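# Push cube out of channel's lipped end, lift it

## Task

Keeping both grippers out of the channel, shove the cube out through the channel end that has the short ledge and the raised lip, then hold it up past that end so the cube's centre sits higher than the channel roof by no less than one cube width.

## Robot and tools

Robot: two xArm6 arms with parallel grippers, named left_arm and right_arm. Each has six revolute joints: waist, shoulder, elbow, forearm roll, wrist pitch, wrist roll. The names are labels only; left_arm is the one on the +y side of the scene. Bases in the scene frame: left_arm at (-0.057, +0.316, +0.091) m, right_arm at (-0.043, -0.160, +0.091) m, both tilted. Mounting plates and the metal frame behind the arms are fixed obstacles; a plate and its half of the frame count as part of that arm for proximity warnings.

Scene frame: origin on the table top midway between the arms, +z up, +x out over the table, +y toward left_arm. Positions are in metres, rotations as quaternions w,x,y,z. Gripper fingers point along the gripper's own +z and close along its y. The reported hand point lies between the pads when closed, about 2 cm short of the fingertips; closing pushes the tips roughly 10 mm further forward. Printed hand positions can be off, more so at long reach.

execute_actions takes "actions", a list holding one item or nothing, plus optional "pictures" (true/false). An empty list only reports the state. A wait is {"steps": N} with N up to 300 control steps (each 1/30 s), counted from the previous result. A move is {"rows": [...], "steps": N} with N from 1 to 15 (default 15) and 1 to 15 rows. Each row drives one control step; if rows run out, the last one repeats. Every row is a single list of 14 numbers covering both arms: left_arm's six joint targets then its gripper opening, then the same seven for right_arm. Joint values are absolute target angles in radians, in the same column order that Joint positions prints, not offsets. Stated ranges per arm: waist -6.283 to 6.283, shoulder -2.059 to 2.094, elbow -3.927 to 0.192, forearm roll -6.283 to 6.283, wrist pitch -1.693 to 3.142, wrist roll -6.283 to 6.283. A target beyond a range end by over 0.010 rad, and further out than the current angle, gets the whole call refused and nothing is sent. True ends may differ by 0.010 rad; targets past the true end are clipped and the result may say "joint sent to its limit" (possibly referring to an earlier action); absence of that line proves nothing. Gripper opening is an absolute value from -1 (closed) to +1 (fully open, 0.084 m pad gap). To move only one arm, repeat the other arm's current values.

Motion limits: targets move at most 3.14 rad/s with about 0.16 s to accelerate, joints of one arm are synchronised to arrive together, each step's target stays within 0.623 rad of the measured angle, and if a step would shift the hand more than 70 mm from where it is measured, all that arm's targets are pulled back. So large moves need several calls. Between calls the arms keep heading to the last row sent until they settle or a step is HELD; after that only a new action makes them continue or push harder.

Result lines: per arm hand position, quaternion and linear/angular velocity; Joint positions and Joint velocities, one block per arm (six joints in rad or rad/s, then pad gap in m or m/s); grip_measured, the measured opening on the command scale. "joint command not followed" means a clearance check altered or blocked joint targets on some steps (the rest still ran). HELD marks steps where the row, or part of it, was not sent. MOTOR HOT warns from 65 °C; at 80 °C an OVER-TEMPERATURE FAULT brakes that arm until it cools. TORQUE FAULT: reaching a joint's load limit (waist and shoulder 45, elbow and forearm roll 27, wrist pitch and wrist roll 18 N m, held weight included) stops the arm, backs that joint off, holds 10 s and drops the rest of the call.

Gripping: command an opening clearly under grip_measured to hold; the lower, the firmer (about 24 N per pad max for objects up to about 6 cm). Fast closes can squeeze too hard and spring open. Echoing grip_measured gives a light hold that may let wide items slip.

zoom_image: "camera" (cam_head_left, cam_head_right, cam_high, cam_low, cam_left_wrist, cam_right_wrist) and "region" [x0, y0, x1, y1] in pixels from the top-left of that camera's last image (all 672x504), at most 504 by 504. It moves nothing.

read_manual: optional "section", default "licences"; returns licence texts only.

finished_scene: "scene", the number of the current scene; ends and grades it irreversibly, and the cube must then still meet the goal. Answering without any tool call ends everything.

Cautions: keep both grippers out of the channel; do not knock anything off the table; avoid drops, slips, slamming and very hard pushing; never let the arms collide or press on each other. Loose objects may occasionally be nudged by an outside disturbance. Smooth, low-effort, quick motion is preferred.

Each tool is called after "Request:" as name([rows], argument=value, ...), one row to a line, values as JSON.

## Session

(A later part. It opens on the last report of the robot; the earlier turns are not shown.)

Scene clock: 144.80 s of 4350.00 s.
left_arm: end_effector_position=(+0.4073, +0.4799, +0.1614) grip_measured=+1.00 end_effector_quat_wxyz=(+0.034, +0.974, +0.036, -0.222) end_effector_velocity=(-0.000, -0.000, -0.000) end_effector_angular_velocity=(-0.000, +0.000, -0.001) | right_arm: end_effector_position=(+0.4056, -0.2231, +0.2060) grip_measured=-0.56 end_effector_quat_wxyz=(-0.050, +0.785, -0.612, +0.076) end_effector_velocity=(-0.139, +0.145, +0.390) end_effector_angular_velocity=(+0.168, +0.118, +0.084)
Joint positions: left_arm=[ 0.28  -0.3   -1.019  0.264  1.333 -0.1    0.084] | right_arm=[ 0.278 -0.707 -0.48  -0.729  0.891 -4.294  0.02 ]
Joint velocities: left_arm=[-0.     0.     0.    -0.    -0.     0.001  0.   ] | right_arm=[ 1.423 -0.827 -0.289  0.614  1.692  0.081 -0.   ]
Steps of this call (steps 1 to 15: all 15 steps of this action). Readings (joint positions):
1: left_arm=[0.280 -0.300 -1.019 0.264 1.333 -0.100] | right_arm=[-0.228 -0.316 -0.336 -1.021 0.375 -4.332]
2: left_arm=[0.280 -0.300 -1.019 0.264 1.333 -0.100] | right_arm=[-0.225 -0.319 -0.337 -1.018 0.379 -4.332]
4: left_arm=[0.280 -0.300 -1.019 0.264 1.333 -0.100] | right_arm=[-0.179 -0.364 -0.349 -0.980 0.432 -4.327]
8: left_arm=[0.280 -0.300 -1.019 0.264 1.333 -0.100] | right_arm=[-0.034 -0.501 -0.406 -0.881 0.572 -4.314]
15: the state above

Request:
execute_actions([
  {"rows":[[0.28,-0.3,-1.019,0.264,1.333,-0.1,1,0.9101,0.289,-1.0483,-0.647,0.9948,-3.663,-1]]},
], pictures=false)

Request:
execute_actions([
  {"steps":40},
], pictures=false)

Request:
execute_actions([
  {"rows":[[0.28,-0.3,-1.019,0.264,1.333,-0.1,1,0.8007,0.4402,-0.9993,-0.80,0.8004,-3.558,-1]]},
])

Scene clock: 160.63 s of 4350.00 s.
left_arm: end_effector_position=(+0.4073, +0.4799, +0.1614) grip_measured=+1.00 end_effector_quat_wxyz=(+0.034, +0.974, +0.036, -0.222) end_effector_velocity=(+0.001, +0.000, +0.000) end_effector_angular_velocity=(+0.000, -0.002, +0.001) | right_arm: end_effector_position=(+0.4067, -0.0508, +0.3333) grip_measured=-0.56 end_effector_quat_wxyz=(-0.107, +0.765, -0.635, +0.017) end_effector_velocity=(+0.042, +0.435, -0.174) end_effector_angular_velocity=(-0.079, +0.153, +0.139)
Joint positions: left_arm=[ 0.28  -0.3   -1.019  0.264  1.333 -0.1    0.084] | right_arm=[ 0.833 -0.415 -0.875 -0.609  1.193 -3.887  0.02 ]
Joint velocities: left_arm=[-0.    -0.    -0.002  0.    -0.001 -0.     0.   ] | right_arm=[ 0.212  1.445 -0.473 -0.104 -0.541  0.607  0.   ]
Steps of this call (steps 1 to 30: the robot went on to your last target; steps 31 to 90: nothing new was sent; then 12.33 s passed at rest; steps 91 to 105: all 15 steps of this action). Readings (joint positions):
91: left_arm=[0.280 -0.300 -1.019 0.264 1.333 -0.100] | right_arm=[0.700 -0.956 -0.569 -0.544 1.534 -4.270]
92: left_arm=[0.280 -0.300 -1.019 0.264 1.333 -0.100] | right_arm=[0.701 -0.953 -0.571 -0.545 1.531 -4.265]
94: left_arm=[0.280 -0.300 -1.019 0.264 1.333 -0.100] | right_arm=[0.717 -0.905 -0.608 -0.553 1.489 -4.216]
98: left_arm=[0.280 -0.300 -1.019 0.264 1.333 -0.100] | right_arm=[0.767 -0.742 -0.725 -0.577 1.361 -4.075]
105: the state above

Scene clock: 161.97 s of 4350.00 s.
left_arm: end_effector_position=(+0.4073, +0.4799, +0.1614) grip_measured=+1.00 end_effector_quat_wxyz=(+0.034, +0.974, +0.036, -0.222) end_effector_velocity=(+0.000, +0.000, +0.000) end_effector_angular_velocity=(-0.001, -0.002, -0.001) | right_arm: end_effector_position=(+0.3427, +0.1226, +0.1682) grip_measured=-0.56 end_effector_quat_wxyz=(-0.000, +0.811, -0.584, -0.000) end_effector_velocity=(-0.000, +0.000, -0.001) end_effector_angular_velocity=(-0.001, -0.000, +0.003)
Joint positions: left_arm=[ 0.28  -0.3   -1.019  0.264  1.333 -0.1    0.084] | right_arm=[ 0.91   0.289 -1.048 -0.647  0.995 -3.663  0.02 ]
Joint velocities: left_arm=[-0.    -0.    -0.    -0.    -0.001  0.001  0.   ] | right_arm=[ 0.     0.002  0.    -0.001 -0.001 -0.001  0.   ]
Steps of this call (steps 1 to 40: the robot went on to your last target). Readings (joint positions):
1: left_arm=[0.280 -0.300 -1.019 0.264 1.333 -0.100] | right_arm=[0.840 -0.367 -0.890 -0.612 1.175 -3.867]
2: left_arm=[0.280 -0.300 -1.019 0.264 1.333 -0.100] | right_arm=[0.846 -0.320 -0.903 -0.615 1.160 -3.850]
4: left_arm=[0.280 -0.300 -1.019 0.264 1.333 -0.100] | right_arm=[0.856 -0.227 -0.926 -0.620 1.134 -3.820]
8: left_arm=[0.280 -0.300 -1.019 0.264 1.333 -0.100] | right_arm=[0.874 -0.048 -0.967 -0.629 1.086 -3.766]
40: the state above

Scene clock: 162.47 s of 4350.00 s.
left_arm: end_effector_position=(+0.4073, +0.4799, +0.1614) grip_measured=+1.00 end_effector_quat_wxyz=(+0.034, +0.974, +0.036, -0.222) end_effector_velocity=(+0.000, +0.000, +0.000) end_effector_angular_velocity=(+0.000, -0.001, +0.001) | right_arm: end_effector_position=(+0.3367, +0.1251, +0.0802) grip_measured=-0.56 end_effector_quat_wxyz=(-0.003, +0.811, -0.585, +0.000) end_effector_velocity=(-0.006, -0.004, -0.004) end_effector_angular_velocity=(-0.011, +0.008, +0.007)
Joint positions: left_arm=[ 0.28  -0.3   -1.019  0.264  1.333 -0.1    0.084] | right_arm=[ 0.802  0.438 -1.002 -0.8    0.8   -3.558  0.02 ]
Joint velocities: left_arm=[ 0.     0.    -0.001 -0.    -0.    -0.    -0.   ] | right_arm=[-0.     0.001  0.014 -0.001  0.001  0.002  0.   ]
Steps of this call (steps 1 to 15: all 15 steps of this action). Readings (joint positions):
1: left_arm=[0.280 -0.300 -1.019 0.264 1.333 -0.100] | right_arm=[0.910 0.289 -1.048 -0.647 0.995 -3.663]
2: left_arm=[0.280 -0.300 -1.019 0.264 1.333 -0.100] | right_arm=[0.909 0.291 -1.048 -0.650 0.990 -3.661]
4: left_arm=[0.280 -0.300 -1.019 0.264 1.333 -0.100] | right_arm=[0.884 0.324 -1.042 -0.690 0.938 -3.633]
8: left_arm=[0.280 -0.300 -1.019 0.264 1.333 -0.100] | right_arm=[0.806 0.433 -0.996 -0.786 0.821 -3.568]
15: the state above

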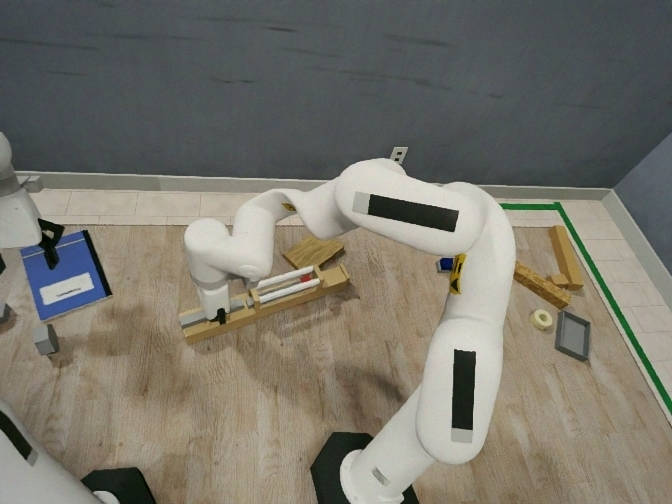

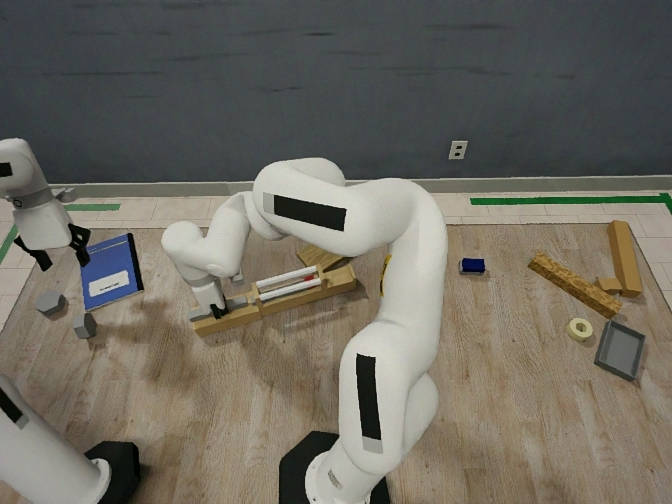

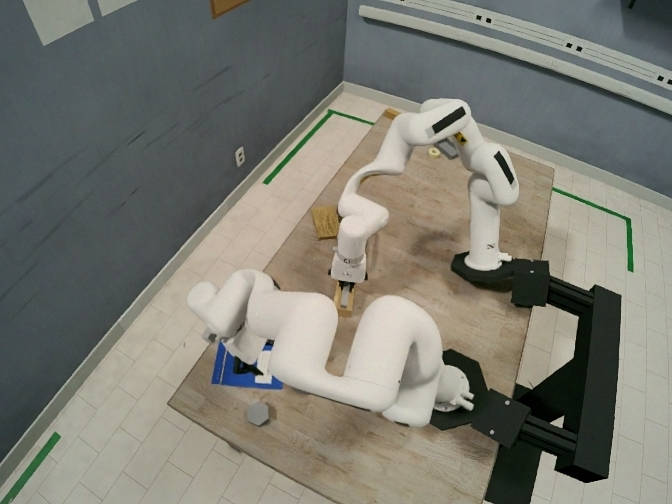

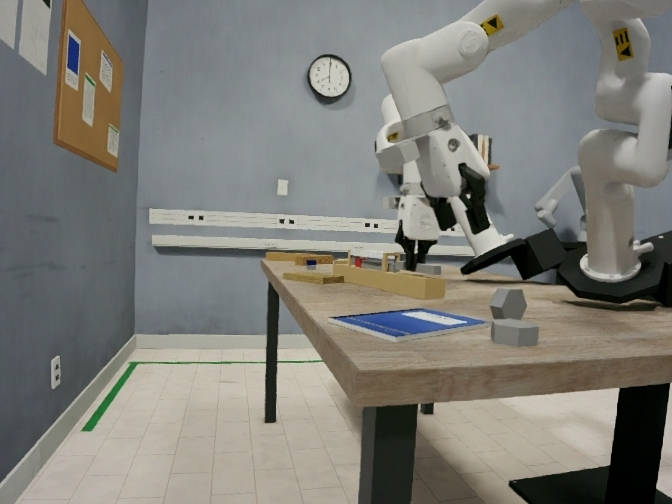

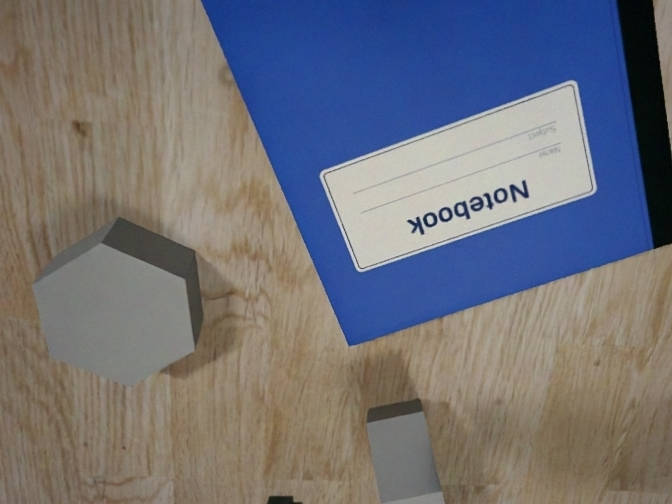

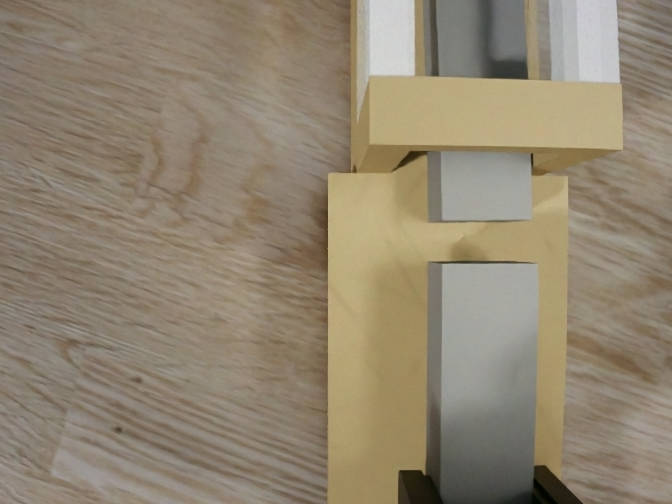

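Request:
execute_actions([
  {"rows":[[0.28,-0.3,-1.019,0.264,1.333,-0.1,1,0.8007,0.4402,-0.9993,-0.80,0.8004,-3.558,1]],"steps":10},
], pictures=false)

Request:
execute_actions([
  {"rows":[[0.28,-0.3,-1.019,0.264,1.333,-0.1,1,0.9101,0.289,-1.0483,-0.647,0.9948,-3.663,1]],"steps":10},
], pictures=false)

Request:
execute_actions([
  {"rows":[[0.28,-0.3,-1.019,0.264,1.333,-0.1,1,0.70,-0.956,-0.569,-0.544,1.534,-4.27,1]]},
], pictures=false)

Request:
execute_actions([
  {"rows":[[-0.825,-0.181,-1.037,0.556,1.335,0.08,1,0.70,-0.956,-0.569,-0.544,1.534,-4.27,1]]},
], pictures=false)

Request:
execute_actions([
  {"steps":25},
], pictures=false)

Request:
execute_actions([
  {"rows":[[-0.4675,-0.0295,-0.5963,0.8923,0.7046,-0.121,1,0.70,-0.956,-0.569,-0.544,1.534,-4.27,1]]},
], pictures=false)

Request:
execute_actions([
  {"steps":20},
], pictures=false)

Request:
execute_actions([
  {"rows":[[-0.4675,-0.0295,-0.5963,0.8923,0.7046,-0.121,-1,0.70,-0.956,-0.569,-0.544,1.534,-4.27,1]]},
])

Scene clock: 174.33 s of 4350.00 s.
left_arm: end_effector_position=(+0.4073, +0.4799, +0.1614) grip_measured=+1.00 end_effector_quat_wxyz=(+0.034, +0.974, +0.036, -0.222) end_effector_velocity=(-0.000, +0.000, +0.000) end_effector_angular_velocity=(+0.001, +0.001, +0.002) | right_arm: end_effector_position=(+0.3349, +0.1239, +0.0782) grip_measured=+0.94 end_effector_quat_wxyz=(-0.001, +0.811, -0.584, +0.000) end_effector_velocity=(-0.000, -0.000, -0.001) end_effector_angular_velocity=(-0.001, -0.000, +0.001)
Joint positions: left_arm=[ 0.28  -0.3   -1.019  0.264  1.333 -0.1    0.084] | right_arm=[ 0.801  0.44  -0.999 -0.8    0.8   -3.558  0.082]
Joint velocities: left_arm=[ 0.    -0.     0.     0.     0.    -0.002  0.   ] | right_arm=[-0.     0.     0.001 -0.001 -0.     0.001  0.175]
Steps of this call (steps 1 to 15: the robot went on to your last target; steps 16 to 90: nothing new was sent; then 8.53 s passed at rest; steps 91 to 100: all 10 steps of this action). Readings (joint positions):
91: left_arm=[0.280 -0.300 -1.019 0.264 1.333 -0.100] | right_arm=[0.801 0.440 -0.999 -0.800 0.800 -3.558]
92: left_arm=[0.280 -0.300 -1.019 0.264 1.333 -0.100] | right_arm=[0.801 0.440 -0.999 -0.800 0.800 -3.558]
94: left_arm=[0.280 -0.300 -1.019 0.264 1.333 -0.100] | right_arm=[0.801 0.440 -1.000 -0.800 0.800 -3.558]
98: left_arm=[0.280 -0.300 -1.019 0.264 1.333 -0.100] | right_arm=[0.801 0.440 -0.999 -0.800 0.800 -3.558]
100: the state above

Scene clock: 174.67 s of 4350.00 s.
left_arm: end_effector_position=(+0.4073, +0.4799, +0.1614) grip_measured=+1.00 end_effector_quat_wxyz=(+0.034, +0.974, +0.036, -0.222) end_effector_velocity=(+0.001, +0.000, +0.000) end_effector_angular_velocity=(+0.000, -0.001, +0.001) | right_arm: end_effector_position=(+0.3468, +0.1257, +0.1730) grip_measured=+1.00 end_effector_quat_wxyz=(-0.009, +0.810, -0.586, -0.000) end_effector_velocity=(-0.051, -0.044, -0.040) end_effector_angular_velocity=(-0.169, +0.121, +0.062)
Joint positions: left_arm=[ 0.28  -0.3   -1.019  0.264  1.333 -0.1    0.084] | right_arm=[ 0.912  0.285 -1.055 -0.65   0.989 -3.661  0.084]
Joint velocities: left_arm=[-0.     0.    -0.002  0.     0.    -0.001  0.   ] | right_arm=[ 0.002  0.006  0.085  0.067  0.118 -0.051 -0.   ]
Steps of this call (steps 1 to 10: all 10 steps of this action). Readings (joint positions):
1: left_arm=[0.280 -0.300 -1.019 0.264 1.333 -0.100] | right_arm=[0.801 0.440 -0.999 -0.800 0.800 -3.558]
2: left_arm=[0.280 -0.300 -1.019 0.264 1.333 -0.100] | right_arm=[0.802 0.438 -1.000 -0.797 0.805 -3.561]
4: left_arm=[0.280 -0.300 -1.019 0.264 1.333 -0.100] | right_arm=[0.827 0.405 -1.006 -0.757 0.858 -3.588]
8: left_arm=[0.280 -0.300 -1.019 0.264 1.333 -0.100] | right_arm=[0.904 0.296 -1.053 -0.661 0.975 -3.653]
10: the state above

Scene clock: 175.17 s of 4350.00 s.
left_arm: end_effector_position=(+0.4073, +0.4799, +0.1614) grip_measured=+1.00 end_effector_quat_wxyz=(+0.034, +0.974, +0.036, -0.222) end_effector_velocity=(+0.001, +0.000, +0.000) end_effector_angular_velocity=(+0.000, -0.002, -0.000) | right_arm: end_effector_position=(+0.3271, -0.0823, +0.2128) grip_measured=+1.00 end_effector_quat_wxyz=(+0.107, +0.840, -0.531, -0.001) end_effector_velocity=(-0.017, -0.384, +0.224) end_effector_angular_velocity=(+0.164, -0.032, -0.109)
Joint positions: left_arm=[ 0.28  -0.3   -1.019  0.264  1.333 -0.1    0.084] | right_arm=[ 0.775 -0.249 -0.743 -0.583  1.336 -4.046  0.084]
Joint velocities: left_arm=[ 0.     0.    -0.001  0.    -0.001  0.001  0.   ] | right_arm=[-0.234 -1.597  0.538  0.119  0.613 -0.69   0.   ]
Steps of this call (steps 1 to 15: all 15 steps of this action). Readings (joint positions):
1: left_arm=[0.280 -0.300 -1.019 0.264 1.333 -0.100] | right_arm=[0.911 0.286 -1.052 -0.649 0.992 -3.662]
2: left_arm=[0.280 -0.300 -1.019 0.264 1.333 -0.100] | right_arm=[0.909 0.285 -1.045 -0.647 0.997 -3.667]
4: left_arm=[0.280 -0.300 -1.019 0.264 1.333 -0.100] | right_arm=[0.892 0.242 -1.004 -0.639 1.039 -3.715]
8: left_arm=[0.280 -0.300 -1.019 0.264 1.333 -0.100] | right_arm=[0.842 0.083 -0.896 -0.616 1.162 -3.852]
15: the state above

Scene clock: 175.67 s of 4350.00 s.
left_arm: end_effector_position=(+0.4334, +0.3011, +0.2050) grip_measured=+1.00 end_effector_quat_wxyz=(+0.009, +0.938, -0.319, -0.135) end_effector_velocity=(-0.040, -0.441, +0.179) end_effector_angular_velocity=(-0.345, -0.478, -1.377) | right_arm: end_effector_position=(+0.3048, -0.2167, +0.2985) grip_measured=+1.00 end_effector_quat_wxyz=(-0.000, +0.810, -0.587, -0.000) end_effector_velocity=(-0.021, +0.001, -0.024) end_effector_angular_velocity=(-0.042, +0.057, +0.055)
Joint positions: left_arm=[-0.272 -0.223 -1.03   0.451  1.334  0.015  0.084] | right_arm=[ 0.7   -0.953 -0.57  -0.544  1.533 -4.269  0.084]
Joint velocities: left_arm=[-1.263  0.097 -0.016  0.244  0.002  0.15   0.   ] | right_arm=[-0.003 -0.006  0.065  0.008  0.018 -0.027 -0.   ]
Steps of this call (steps 1 to 15: all 15 steps of this action). Readings (joint positions):
1: left_arm=[0.280 -0.300 -1.019 0.264 1.333 -0.100] | right_arm=[0.767 -0.304 -0.726 -0.579 1.355 -4.069]
2: left_arm=[0.277 -0.299 -1.019 0.266 1.333 -0.099] | right_arm=[0.760 -0.359 -0.710 -0.575 1.374 -4.089]
4: left_arm=[0.229 -0.291 -1.022 0.291 1.334 -0.084] | right_arm=[0.748 -0.474 -0.681 -0.569 1.406 -4.126]
8: left_arm=[0.033 -0.255 -1.025 0.371 1.334 -0.034] | right_arm=[0.724 -0.717 -0.627 -0.556 1.470 -4.198]
15: the state above

Scene clock: 176.50 s of 4350.00 s.
left_arm: end_effector_position=(+0.3683, +0.1247, +0.2997) grip_measured=+1.00 end_effector_quat_wxyz=(+0.000, +0.811, -0.585, +0.000) end_effector_velocity=(-0.002, -0.002, +0.001) end_effector_angular_velocity=(-0.002, -0.002, -0.007) | right_arm: end_effector_position=(+0.3044, -0.2173, +0.2986) grip_measured=+1.00 end_effector_quat_wxyz=(-0.000, +0.810, -0.587, -0.000) end_effector_velocity=(+0.000, -0.000, -0.000) end_effector_angular_velocity=(-0.001, +0.000, +0.001)
Joint positions: left_arm=[-0.824 -0.181 -1.037  0.556  1.335  0.08   0.084] | right_arm=[ 0.7   -0.956 -0.569 -0.544  1.534 -4.27   0.084]
Joint velocities: left_arm=[-0.007  0.001  0.001  0.    -0.001 -0.001 -0.   ] | right_arm=[ 0.     0.001 -0.    -0.001  0.    -0.    -0.   ]
Steps of this call (steps 1 to 25: the robot went on to your last target). Readings (joint positions):
1: left_arm=[-0.314 -0.220 -1.031 0.458 1.334 0.020] | right_arm=[0.700 -0.953 -0.568 -0.544 1.533 -4.269]
2: left_arm=[-0.356 -0.217 -1.031 0.466 1.334 0.025] | right_arm=[0.700 -0.952 -0.567 -0.544 1.533 -4.269]
4: left_arm=[-0.439 -0.211 -1.033 0.482 1.334 0.035] | right_arm=[0.700 -0.952 -0.567 -0.544 1.534 -4.270]
8: left_arm=[-0.605 -0.198 -1.034 0.514 1.335 0.054] | right_arm=[0.700 -0.954 -0.569 -0.544 1.534 -4.270]
25: the state above

Scene clock: 177.00 s of 4350.00 s.
left_arm: end_effector_position=(+0.3444, +0.1489, +0.1061) grip_measured=+1.00 end_effector_quat_wxyz=(-0.015, +0.814, -0.581, +0.004) end_effector_velocity=(-0.240, +0.091, -0.403) end_effector_angular_velocity=(-0.184, +0.271, -0.102) | right_arm: end_effector_position=(+0.3044, -0.2173, +0.2986) grip_measured=+1.00 end_effector_quat_wxyz=(-0.001, +0.810, -0.587, -0.000) end_effector_velocity=(+0.000, -0.000, +0.000) end_effector_angular_velocity=(+0.001, -0.002, -0.001)
Joint positions: left_arm=[-0.522 -0.052 -0.664  0.84   0.803 -0.09   0.084] | right_arm=[ 0.7   -0.956 -0.569 -0.544  1.534 -4.27   0.084]
Joint velocities: left_arm=[ 0.729  0.308  0.899  0.686 -1.28  -0.409 -0.   ] | right_arm=[ 0.001 -0.002  0.    -0.001 -0.001  0.001  0.   ]
Steps of this call (steps 1 to 15: all 15 steps of this action). Readings (joint positions):
1: left_arm=[-0.824 -0.181 -1.037 0.556 1.335 0.080] | right_arm=[0.700 -0.956 -0.569 -0.544 1.534 -4.270]
2: left_arm=[-0.822 -0.181 -1.035 0.558 1.330 0.078] | right_arm=[0.700 -0.956 -0.569 -0.544 1.534 -4.270]
4: left_arm=[-0.796 -0.172 -1.005 0.586 1.277 0.062] | right_arm=[0.700 -0.956 -0.569 -0.544 1.534 -4.270]
8: left_arm=[-0.695 -0.126 -0.876 0.678 1.107 0.007] | right_arm=[0.700 -0.956 -0.569 -0.544 1.534 -4.270]
15: the state above

Scene clock: 177.67 s of 4350.00 s.
left_arm: end_effector_position=(+0.3242, +0.1552, +0.0779) grip_measured=+1.00 end_effector_quat_wxyz=(+0.000, +0.811, -0.584, +0.001) end_effector_velocity=(-0.000, +0.000, -0.000) end_effector_angular_velocity=(+0.000, +0.001, -0.000) | right_arm: end_effector_position=(+0.3044, -0.2173, +0.2986) grip_measured=+1.00 end_effector_quat_wxyz=(-0.001, +0.810, -0.587, -0.000) end_effector_velocity=(+0.000, +0.000, +0.000) end_effector_angular_velocity=(+0.001, -0.000, -0.001)
Joint positions: left_arm=[-0.468 -0.03  -0.597  0.892  0.705 -0.121  0.084] | right_arm=[ 0.7   -0.956 -0.569 -0.544  1.534 -4.27   0.084]
Joint velocities: left_arm=[ 0.001  0.001  0.     0.    -0.001  0.001  0.   ] | right_arm=[ 0.    -0.     0.     0.001 -0.001  0.001  0.   ]
Steps of this call (steps 1 to 20: the robot went on to your last target). Readings (joint positions):
1: left_arm=[-0.499 -0.042 -0.635 0.861 0.764 -0.102] | right_arm=[0.700 -0.956 -0.569 -0.544 1.534 -4.270]
2: left_arm=[-0.482 -0.034 -0.613 0.877 0.736 -0.111] | right_arm=[0.700 -0.956 -0.569 -0.544 1.534 -4.270]
4: left_arm=[-0.470 -0.028 -0.596 0.889 0.714 -0.119] | right_arm=[0.700 -0.956 -0.569 -0.544 1.534 -4.270]
8: left_arm=[-0.469 -0.031 -0.600 0.892 0.705 -0.121] | right_arm=[0.700 -0.956 -0.569 -0.544 1.534 -4.270]
20: the state above

Scene clock: 178.17 s of 4350.00 s.
left_arm: end_effector_position=(+0.3241, +0.1552, +0.0777) grip_measured=-0.56 end_effector_quat_wxyz=(+0.000, +0.811, -0.584, +0.000) end_effector_velocity=(-0.000, -0.000, -0.000) end_effector_angular_velocity=(-0.000, +0.000, -0.000) | right_arm: end_effector_position=(+0.3044, -0.2173, +0.2986) grip_measured=+1.00 end_effector_quat_wxyz=(-0.001, +0.810, -0.587, -0.000) end_effector_velocity=(+0.000, -0.000, +0.000) end_effector_angular_velocity=(-0.000, -0.002, -0.001)
Joint positions: left_arm=[-0.468 -0.03  -0.596  0.892  0.705 -0.121  0.02 ] | right_arm=[ 0.7   -0.956 -0.569 -0.544  1.534 -4.27   0.084]
Joint velocities: left_arm=[-0.  0. -0. -0. -0.  0.  0.] | right_arm=[-0.    -0.001 -0.    -0.002 -0.     0.     0.   ]
Steps of this call (steps 1 to 15: all 15 steps of this action). Readings (joint positions):
1: left_arm=[-0.468 -0.030 -0.596 0.892 0.705 -0.121] | right_arm=[0.700 -0.956 -0.569 -0.544 1.534 -4.270]
2: left_arm=[-0.468 -0.030 -0.596 0.892 0.705 -0.121] | right_arm=[0.700 -0.956 -0.569 -0.544 1.534 -4.270]
4: left_arm=[-0.468 -0.030 -0.596 0.892 0.705 -0.121] | right_arm=[0.700 -0.956 -0.569 -0.544 1.534 -4.270]
8: left_arm=[-0.468 -0.030 -0.596 0.892 0.705 -0.121] | right_arm=[0.700 -0.956 -0.569 -0.544 1.534 -4.270]
15: the state above

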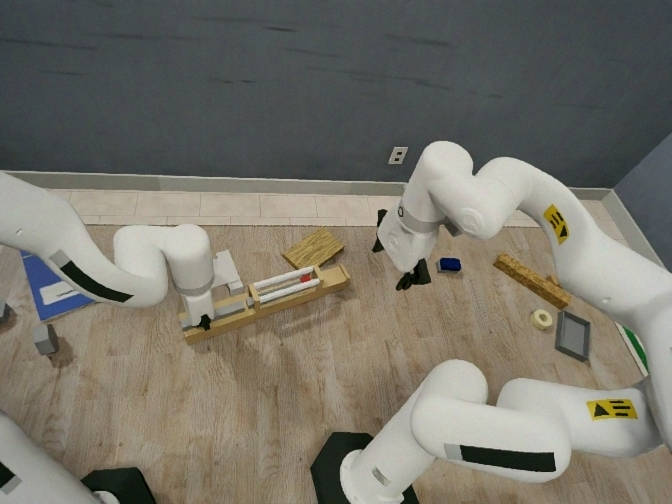

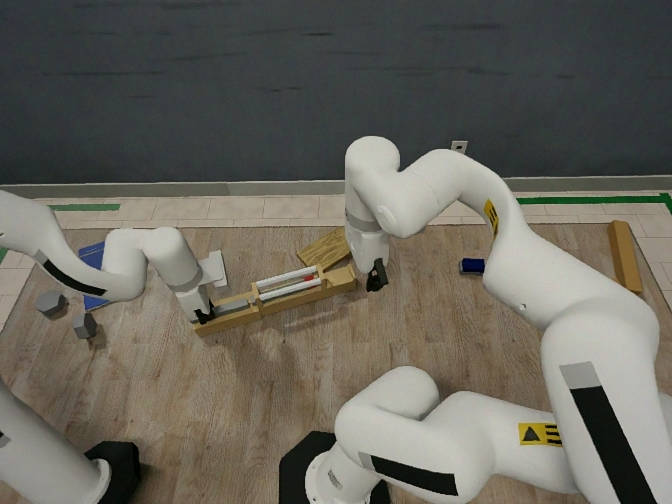

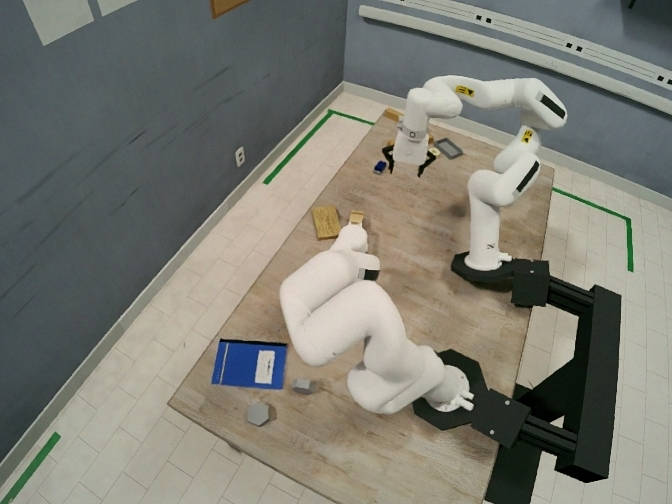

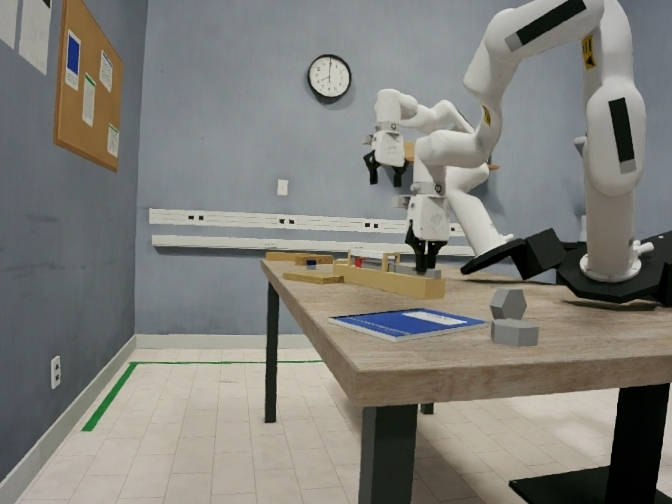

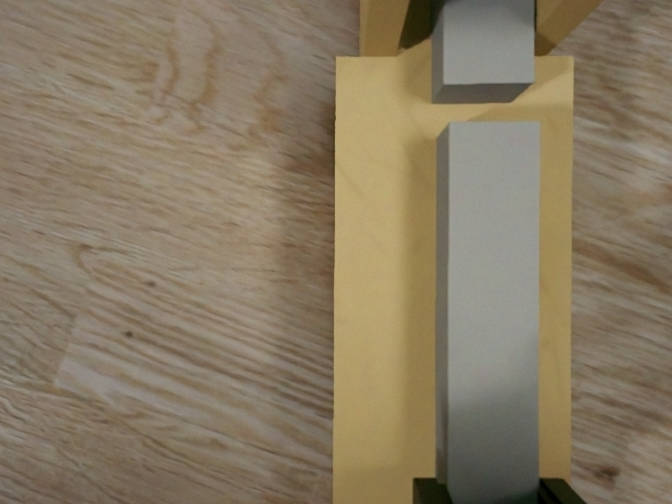

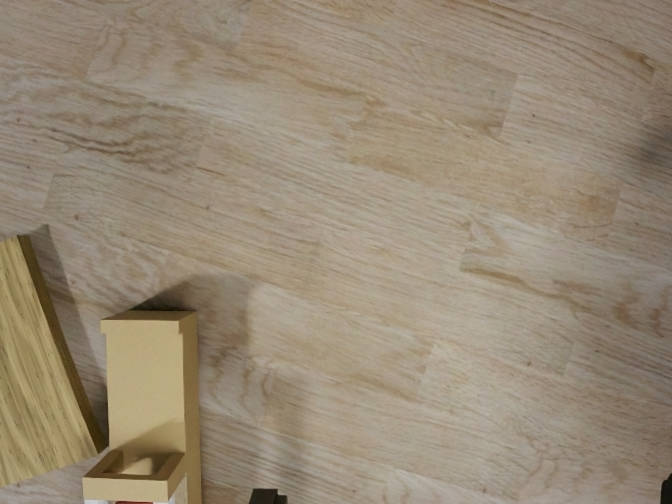

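Request:
execute_actions([
  {"rows":[[-0.474,-0.014,-0.613,0.889,0.709,-0.123,-1,0.70,-0.956,-0.569,-0.544,1.534,-4.27,1],[-0.480,0.001,-0.630,0.885,0.712,-0.125,-1,0.70,-0.956,-0.569,-0.544,1.534,-4.27,1],[-0.486,0.016,-0.647,0.881,0.716,-0.127,-1,0.70,-0.956,-0.569,-0.544,1.534,-4.27,1],[-0.493,0.032,-0.663,0.878,0.720,-0.129,-1,0.70,-0.956,-0.569,-0.544,1.534,-4.27,1],[-0.499,0.047,-0.680,0.874,0.724,-0.131,-1,0.70,-0.956,-0.569,-0.544,1.534,-4.27,1],[-0.507,0.065,-0.70,0.870,0.728,-0.133,-1,0.70,-0.956,-0.569,-0.544,1.534,-4.27,1],[-0.514,0.082,-0.719,0.866,0.733,-0.136,-1,0.70,-0.956,-0.569,-0.544,1.534,-4.27,1],[-0.520,0.096,-0.734,0.862,0.736,-0.138,-1,0.70,-0.956,-0.569,-0.544,1.534,-4.27,1],[-0.526,0.110,-0.750,0.859,0.740,-0.140,-1,0.70,-0.956,-0.569,-0.544,1.534,-4.27,1],[-0.532,0.125,-0.765,0.856,0.744,-0.142,-1,0.70,-0.956,-0.569,-0.544,1.534,-4.27,1],[-0.538,0.139,-0.781,0.852,0.747,-0.143,-1,0.70,-0.956,-0.569,-0.544,1.534,-4.27,1],[-0.544,0.153,-0.797,0.849,0.751,-0.145,-1,0.70,-0.956,-0.569,-0.544,1.534,-4.27,1],[-0.550,0.167,-0.812,0.845,0.754,-0.147,-1,0.70,-0.956,-0.569,-0.544,1.534,-4.27,1],[-0.556,0.182,-0.828,0.842,0.758,-0.149,-1,0.70,-0.956,-0.569,-0.544,1.534,-4.27,1],[-0.562,0.196,-0.844,0.838,0.762,-0.151,-1,0.70,-0.956,-0.569,-0.544,1.534,-4.27,1]]},
], pictures=false)

Request:
execute_actions([
  {"rows":[[-0.568,0.210,-0.859,0.835,0.765,-0.153,-1,0.70,-0.956,-0.569,-0.544,1.534,-4.27,1],[-0.5735,0.2243,-0.8749,0.8316,0.7687,-0.155,-1,0.70,-0.956,-0.569,-0.544,1.534,-4.27,1],[-0.579,0.238,-0.890,0.828,0.772,-0.157,-1,0.70,-0.956,-0.569,-0.544,1.534,-4.27,1]]},
])

Scene clock: 191.33 s of 4350.00 s.
left_arm: end_effector_position=(+0.3473, +0.0975, +0.0782) grip_measured=-0.56 end_effector_quat_wxyz=(+0.000, +0.811, -0.584, +0.000) end_effector_velocity=(+0.039, -0.139, -0.002) end_effector_angular_velocity=(-0.001, +0.000, +0.001) | right_arm: end_effector_position=(+0.3044, -0.2173, +0.2986) grip_measured=+1.00 end_effector_quat_wxyz=(-0.001, +0.810, -0.587, -0.000) end_effector_velocity=(-0.000, -0.000, -0.000) end_effector_angular_velocity=(-0.001, +0.002, -0.000)
Joint positions: left_arm=[-0.546  0.157 -0.801  0.848  0.752 -0.146  0.02 ] | right_arm=[ 0.7   -0.956 -0.569 -0.544  1.534 -4.27   0.084]
Joint velocities: left_arm=[-0.179  0.424 -0.467 -0.102  0.107 -0.058 -0.   ] | right_arm=[-0.001  0.001 -0.     0.001  0.001 -0.001  0.   ]
Steps of this call (steps 1 to 15: the robot went on to your last target; steps 16 to 90: nothing new was sent; then 9.67 s passed at rest; steps 91 to 105: all 15 steps of this action). Readings (joint positions):
91: left_arm=[-0.468 -0.029 -0.596 0.892 0.705 -0.121] | right_arm=[0.700 -0.956 -0.569 -0.544 1.534 -4.270]
92: left_arm=[-0.469 -0.027 -0.599 0.892 0.706 -0.121] | right_arm=[0.700 -0.956 -0.569 -0.544 1.534 -4.270]
94: left_arm=[-0.476 -0.008 -0.620 0.887 0.711 -0.124] | right_arm=[0.700 -0.956 -0.569 -0.544 1.534 -4.270]
98: left_arm=[-0.501 0.053 -0.686 0.873 0.725 -0.132] | right_arm=[0.700 -0.956 -0.569 -0.544 1.534 -4.270]
105: the state above

Scene clock: 191.83 s of 4350.00 s.
left_arm: end_effector_position=(+0.3538, +0.0708, +0.0779) grip_measured=-0.56 end_effector_quat_wxyz=(+0.000, +0.812, -0.584, +0.000) end_effector_velocity=(+0.001, -0.000, -0.000) end_effector_angular_velocity=(+0.002, -0.000, +0.000) | right_arm: end_effector_position=(+0.3044, -0.2173, +0.2986) grip_measured=+1.00 end_effector_quat_wxyz=(-0.001, +0.810, -0.587, -0.000) end_effector_velocity=(-0.000, +0.000, -0.000) end_effector_angular_velocity=(-0.000, +0.001, +0.000)
Joint positions: left_arm=[-0.579  0.237 -0.889  0.828  0.772 -0.157  0.02 ] | right_arm=[ 0.7   -0.956 -0.569 -0.544  1.534 -4.27   0.084]
Joint velocities: left_arm=[-0.     0.002 -0.003 -0.     0.002  0.     0.   ] | right_arm=[-0.     0.     0.     0.001  0.    -0.     0.   ]
Steps of this call (steps 1 to 15: all 15 steps of this action). Readings (joint positions):
1: left_arm=[-0.552 0.171 -0.816 0.844 0.755 -0.148] | right_arm=[0.700 -0.956 -0.569 -0.544 1.534 -4.270]
2: left_arm=[-0.558 0.186 -0.832 0.841 0.759 -0.150] | right_arm=[0.700 -0.956 -0.569 -0.544 1.534 -4.270]
4: left_arm=[-0.569 0.214 -0.863 0.834 0.766 -0.154] | right_arm=[0.700 -0.956 -0.569 -0.544 1.534 -4.270]
8: left_arm=[-0.579 0.236 -0.889 0.828 0.772 -0.157] | right_arm=[0.700 -0.956 -0.569 -0.544 1.534 -4.270]
15: the state above

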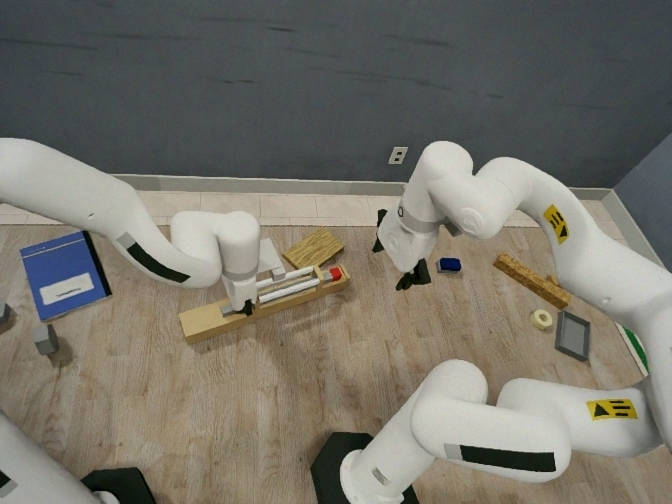

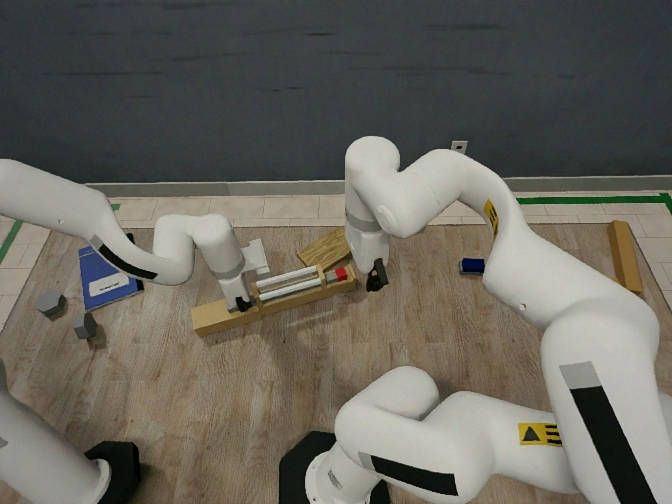

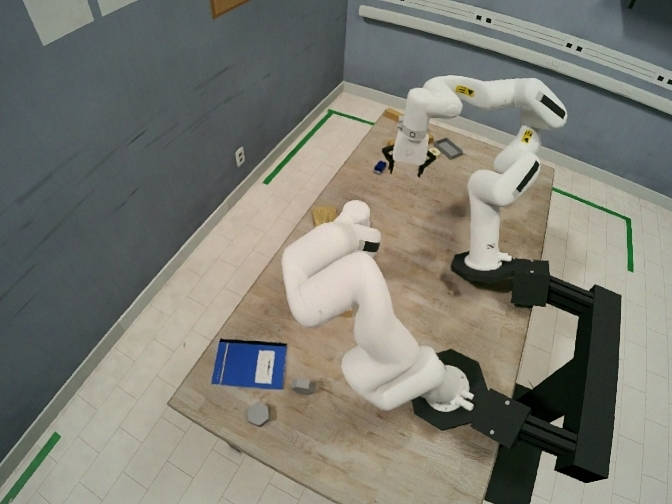

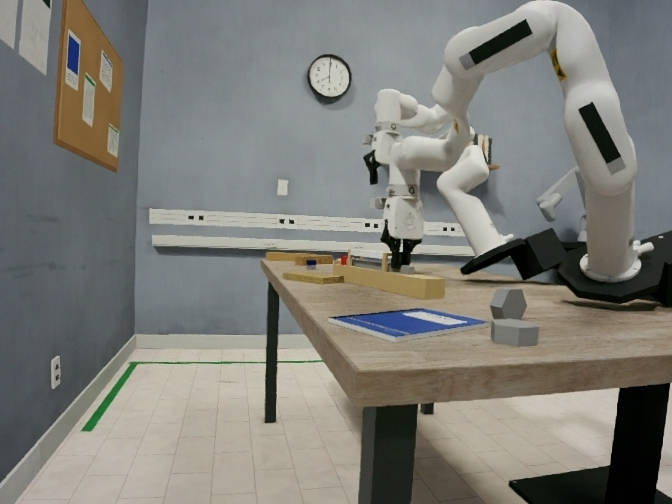

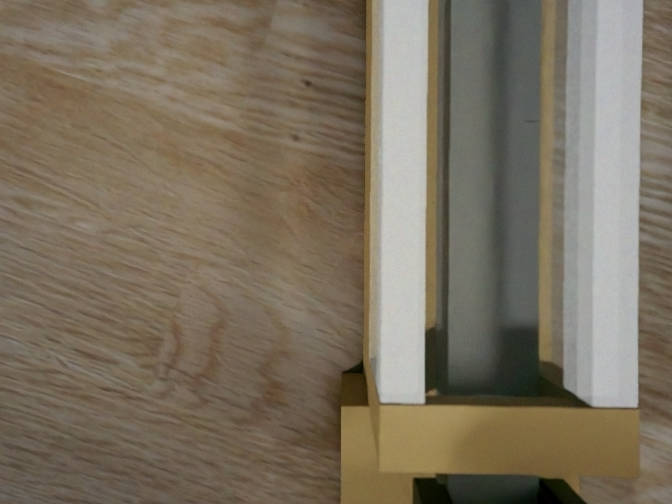

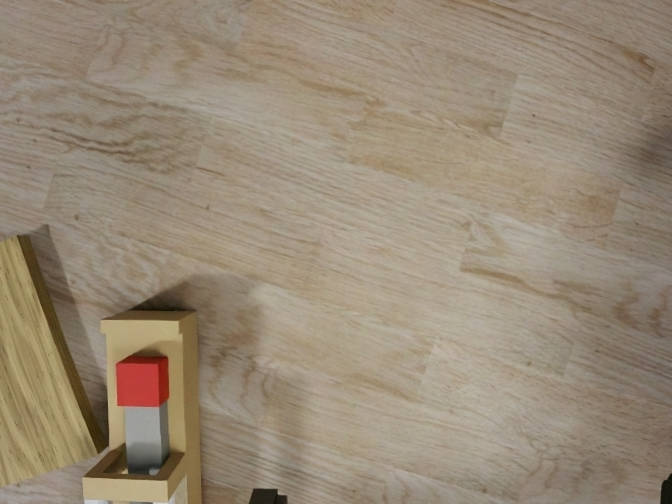

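Request:
execute_actions([
  {"rows":[[-0.579,0.238,-0.890,0.828,0.772,-0.157,0.2,0.243,-0.252,-0.664,-0.757,0.803,-4.241,1]]},
], pictures=false)

Request:
execute_actions([
  {"rows":[[-0.4675,-0.0295,-0.5963,0.8923,0.7046,-0.121,0.2,0.243,-0.252,-0.664,-0.757,0.803,-4.241,1]]},
], pictures=false)

Request:
execute_actions([
  {"rows":[[-0.4675,-0.0295,-0.5963,0.8923,0.7046,-0.121,0.2,0.1624,-0.1278,-0.6806,-0.795,0.6745,-4.236,1]]},
])

Scene clock: 203.10 s of 4350.00 s.
left_arm: end_effector_position=(+0.3535, +0.0708, +0.0774) grip_measured=+0.19 end_effector_quat_wxyz=(+0.000, +0.812, -0.584, -0.000) end_effector_velocity=(+0.001, -0.001, +0.001) end_effector_angular_velocity=(-0.003, -0.003, +0.001) | right_arm: end_effector_position=(+0.4213, -0.1798, +0.1600) grip_measured=+1.00 end_effector_quat_wxyz=(+0.012, +0.808, -0.589, +0.026) end_effector_velocity=(+0.149, +0.073, -0.438) end_effector_angular_velocity=(+0.166, +0.092, +0.105)
Joint positions: left_arm=[-0.579  0.238 -0.89   0.828  0.772 -0.157  0.052] | right_arm=[ 0.318 -0.371 -0.648 -0.722  0.929 -4.246  0.084]
Joint velocities: left_arm=[-0.001 -0.001 -0.002  0.    -0.     0.     0.   ] | right_arm=[-0.859  1.365 -0.178 -0.4   -1.431  0.054 -0.   ]
Steps of this call (steps 1 to 15: the robot went on to your last target; steps 16 to 90: nothing new was sent; then 7.77 s passed at rest; steps 91 to 105: all 15 steps of this action). Readings (joint positions):
91: left_arm=[-0.579 0.238 -0.890 0.828 0.772 -0.157] | right_arm=[0.700 -0.956 -0.569 -0.544 1.534 -4.270]
92: left_arm=[-0.579 0.238 -0.889 0.828 0.772 -0.157] | right_arm=[0.698 -0.953 -0.570 -0.545 1.530 -4.270]
94: left_arm=[-0.578 0.240 -0.887 0.828 0.773 -0.157] | right_arm=[0.662 -0.906 -0.580 -0.563 1.478 -4.267]
98: left_arm=[-0.579 0.239 -0.888 0.828 0.773 -0.157] | right_arm=[0.524 -0.700 -0.606 -0.626 1.273 -4.259]
105: the state above

Scene clock: 203.60 s of 4350.00 s.
left_arm: end_effector_position=(+0.3243, +0.1547, +0.0778) grip_measured=+0.19 end_effector_quat_wxyz=(+0.000, +0.811, -0.585, +0.001) end_effector_velocity=(-0.002, -0.001, -0.001) end_effector_angular_velocity=(-0.002, +0.001, -0.006) | right_arm: end_effector_position=(+0.4320, -0.1737, +0.1213) grip_measured=+1.00 end_effector_quat_wxyz=(+0.006, +0.810, -0.586, +0.016) end_effector_velocity=(-0.002, -0.000, -0.004) end_effector_angular_velocity=(-0.003, +0.009, +0.002)
Joint positions: left_arm=[-0.468 -0.028 -0.598  0.892  0.704 -0.121  0.052] | right_arm=[ 0.244 -0.253 -0.664 -0.757  0.803 -4.241  0.084]
Joint velocities: left_arm=[-0.002  0.004  0.001  0.001 -0.003  0.001 -0.   ] | right_arm=[-0.004  0.008  0.001 -0.001 -0.001 -0.     0.   ]
Steps of this call (steps 1 to 15: all 15 steps of this action). Readings (joint positions):
1: left_arm=[-0.579 0.238 -0.890 0.828 0.772 -0.157] | right_arm=[0.290 -0.327 -0.654 -0.735 0.883 -4.244]
2: left_arm=[-0.578 0.235 -0.886 0.829 0.771 -0.156] | right_arm=[0.267 -0.290 -0.658 -0.745 0.847 -4.243]
4: left_arm=[-0.560 0.192 -0.837 0.840 0.758 -0.150] | right_arm=[0.247 -0.257 -0.658 -0.754 0.815 -4.241]
8: left_arm=[-0.483 0.008 -0.640 0.882 0.717 -0.127] | right_arm=[0.244 -0.255 -0.665 -0.757 0.804 -4.241]
15: the state above

Scene clock: 204.10 s of 4350.00 s.
left_arm: end_effector_position=(+0.3240, +0.1552, +0.0777) grip_measured=+0.19 end_effector_quat_wxyz=(+0.000, +0.811, -0.585, +0.000) end_effector_velocity=(-0.000, +0.000, -0.000) end_effector_angular_velocity=(+0.001, +0.001, -0.001) | right_arm: end_effector_position=(+0.4366, -0.1695, +0.0776) grip_measured=+1.00 end_effector_quat_wxyz=(-0.001, +0.812, -0.584, +0.000) end_effector_velocity=(-0.006, +0.001, -0.004) end_effector_angular_velocity=(-0.002, +0.012, +0.004)
Joint positions: left_arm=[-0.468 -0.029 -0.596  0.892  0.705 -0.121  0.052] | right_arm=[ 0.163 -0.129 -0.681 -0.795  0.675 -4.236  0.084]
Joint velocities: left_arm=[ 0.    -0.001  0.001 -0.     0.     0.001 -0.   ] | right_arm=[-0.001  0.004  0.009  0.    -0.     0.001 -0.   ]
Steps of this call (steps 1 to 15: all 15 steps of this action). Readings (joint positions):
1: left_arm=[-0.468 -0.028 -0.598 0.892 0.704 -0.121] | right_arm=[0.244 -0.253 -0.664 -0.757 0.803 -4.241]
2: left_arm=[-0.468 -0.028 -0.598 0.892 0.704 -0.121] | right_arm=[0.241 -0.250 -0.665 -0.758 0.799 -4.241]
4: left_arm=[-0.468 -0.028 -0.597 0.892 0.704 -0.121] | right_arm=[0.213 -0.207 -0.675 -0.773 0.748 -4.239]
8: left_arm=[-0.468 -0.029 -0.597 0.892 0.705 -0.121] | right_arm=[0.163 -0.127 -0.675 -0.794 0.681 -4.236]
15: the state above

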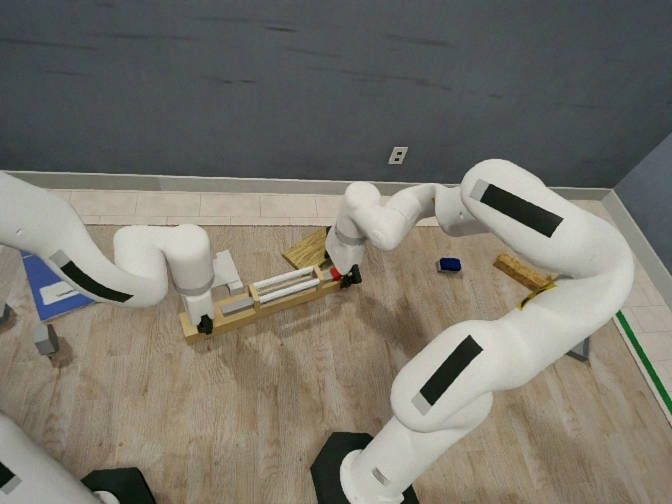

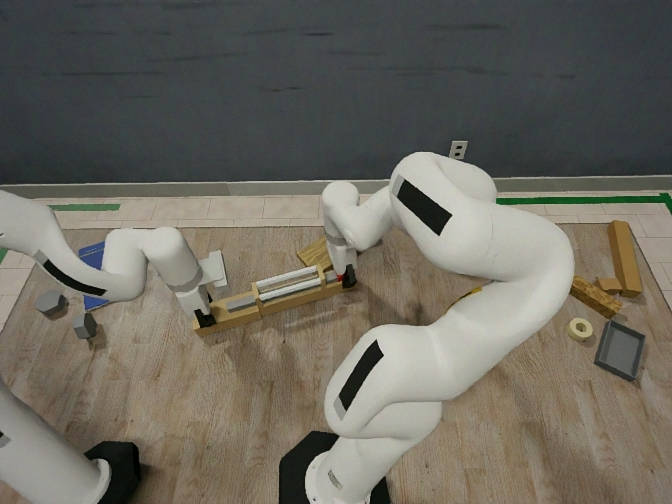

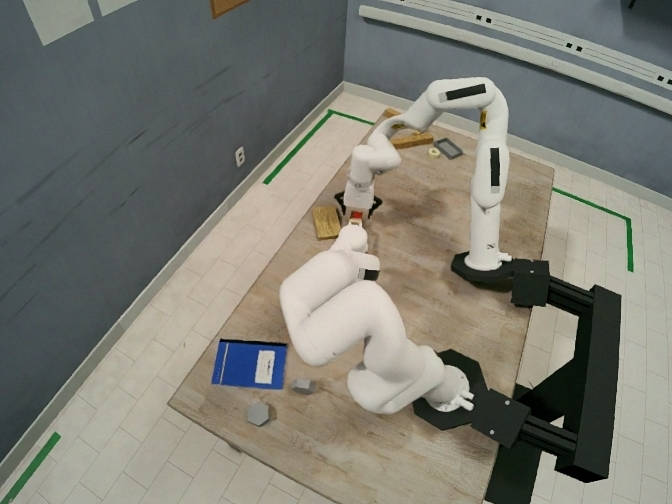

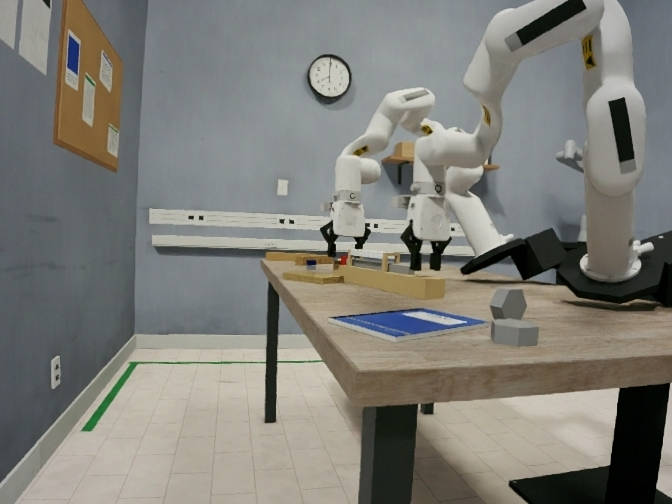

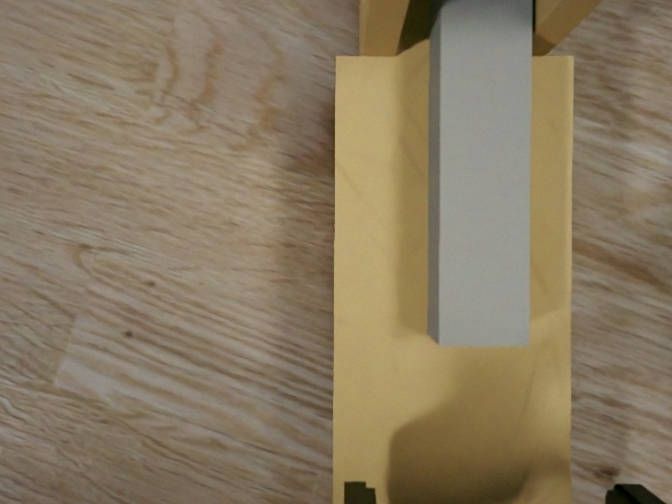

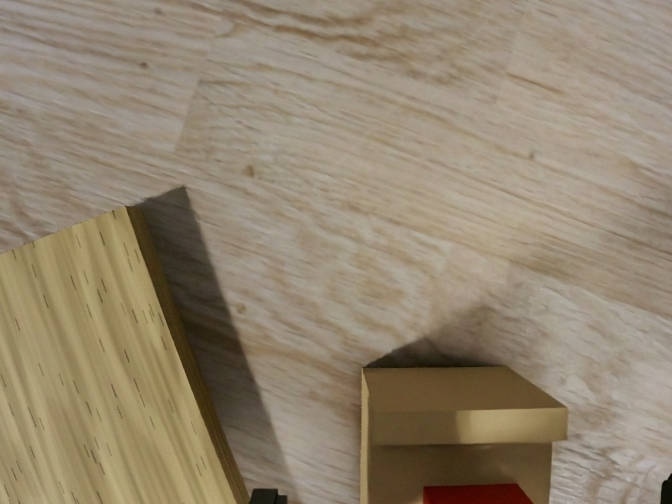

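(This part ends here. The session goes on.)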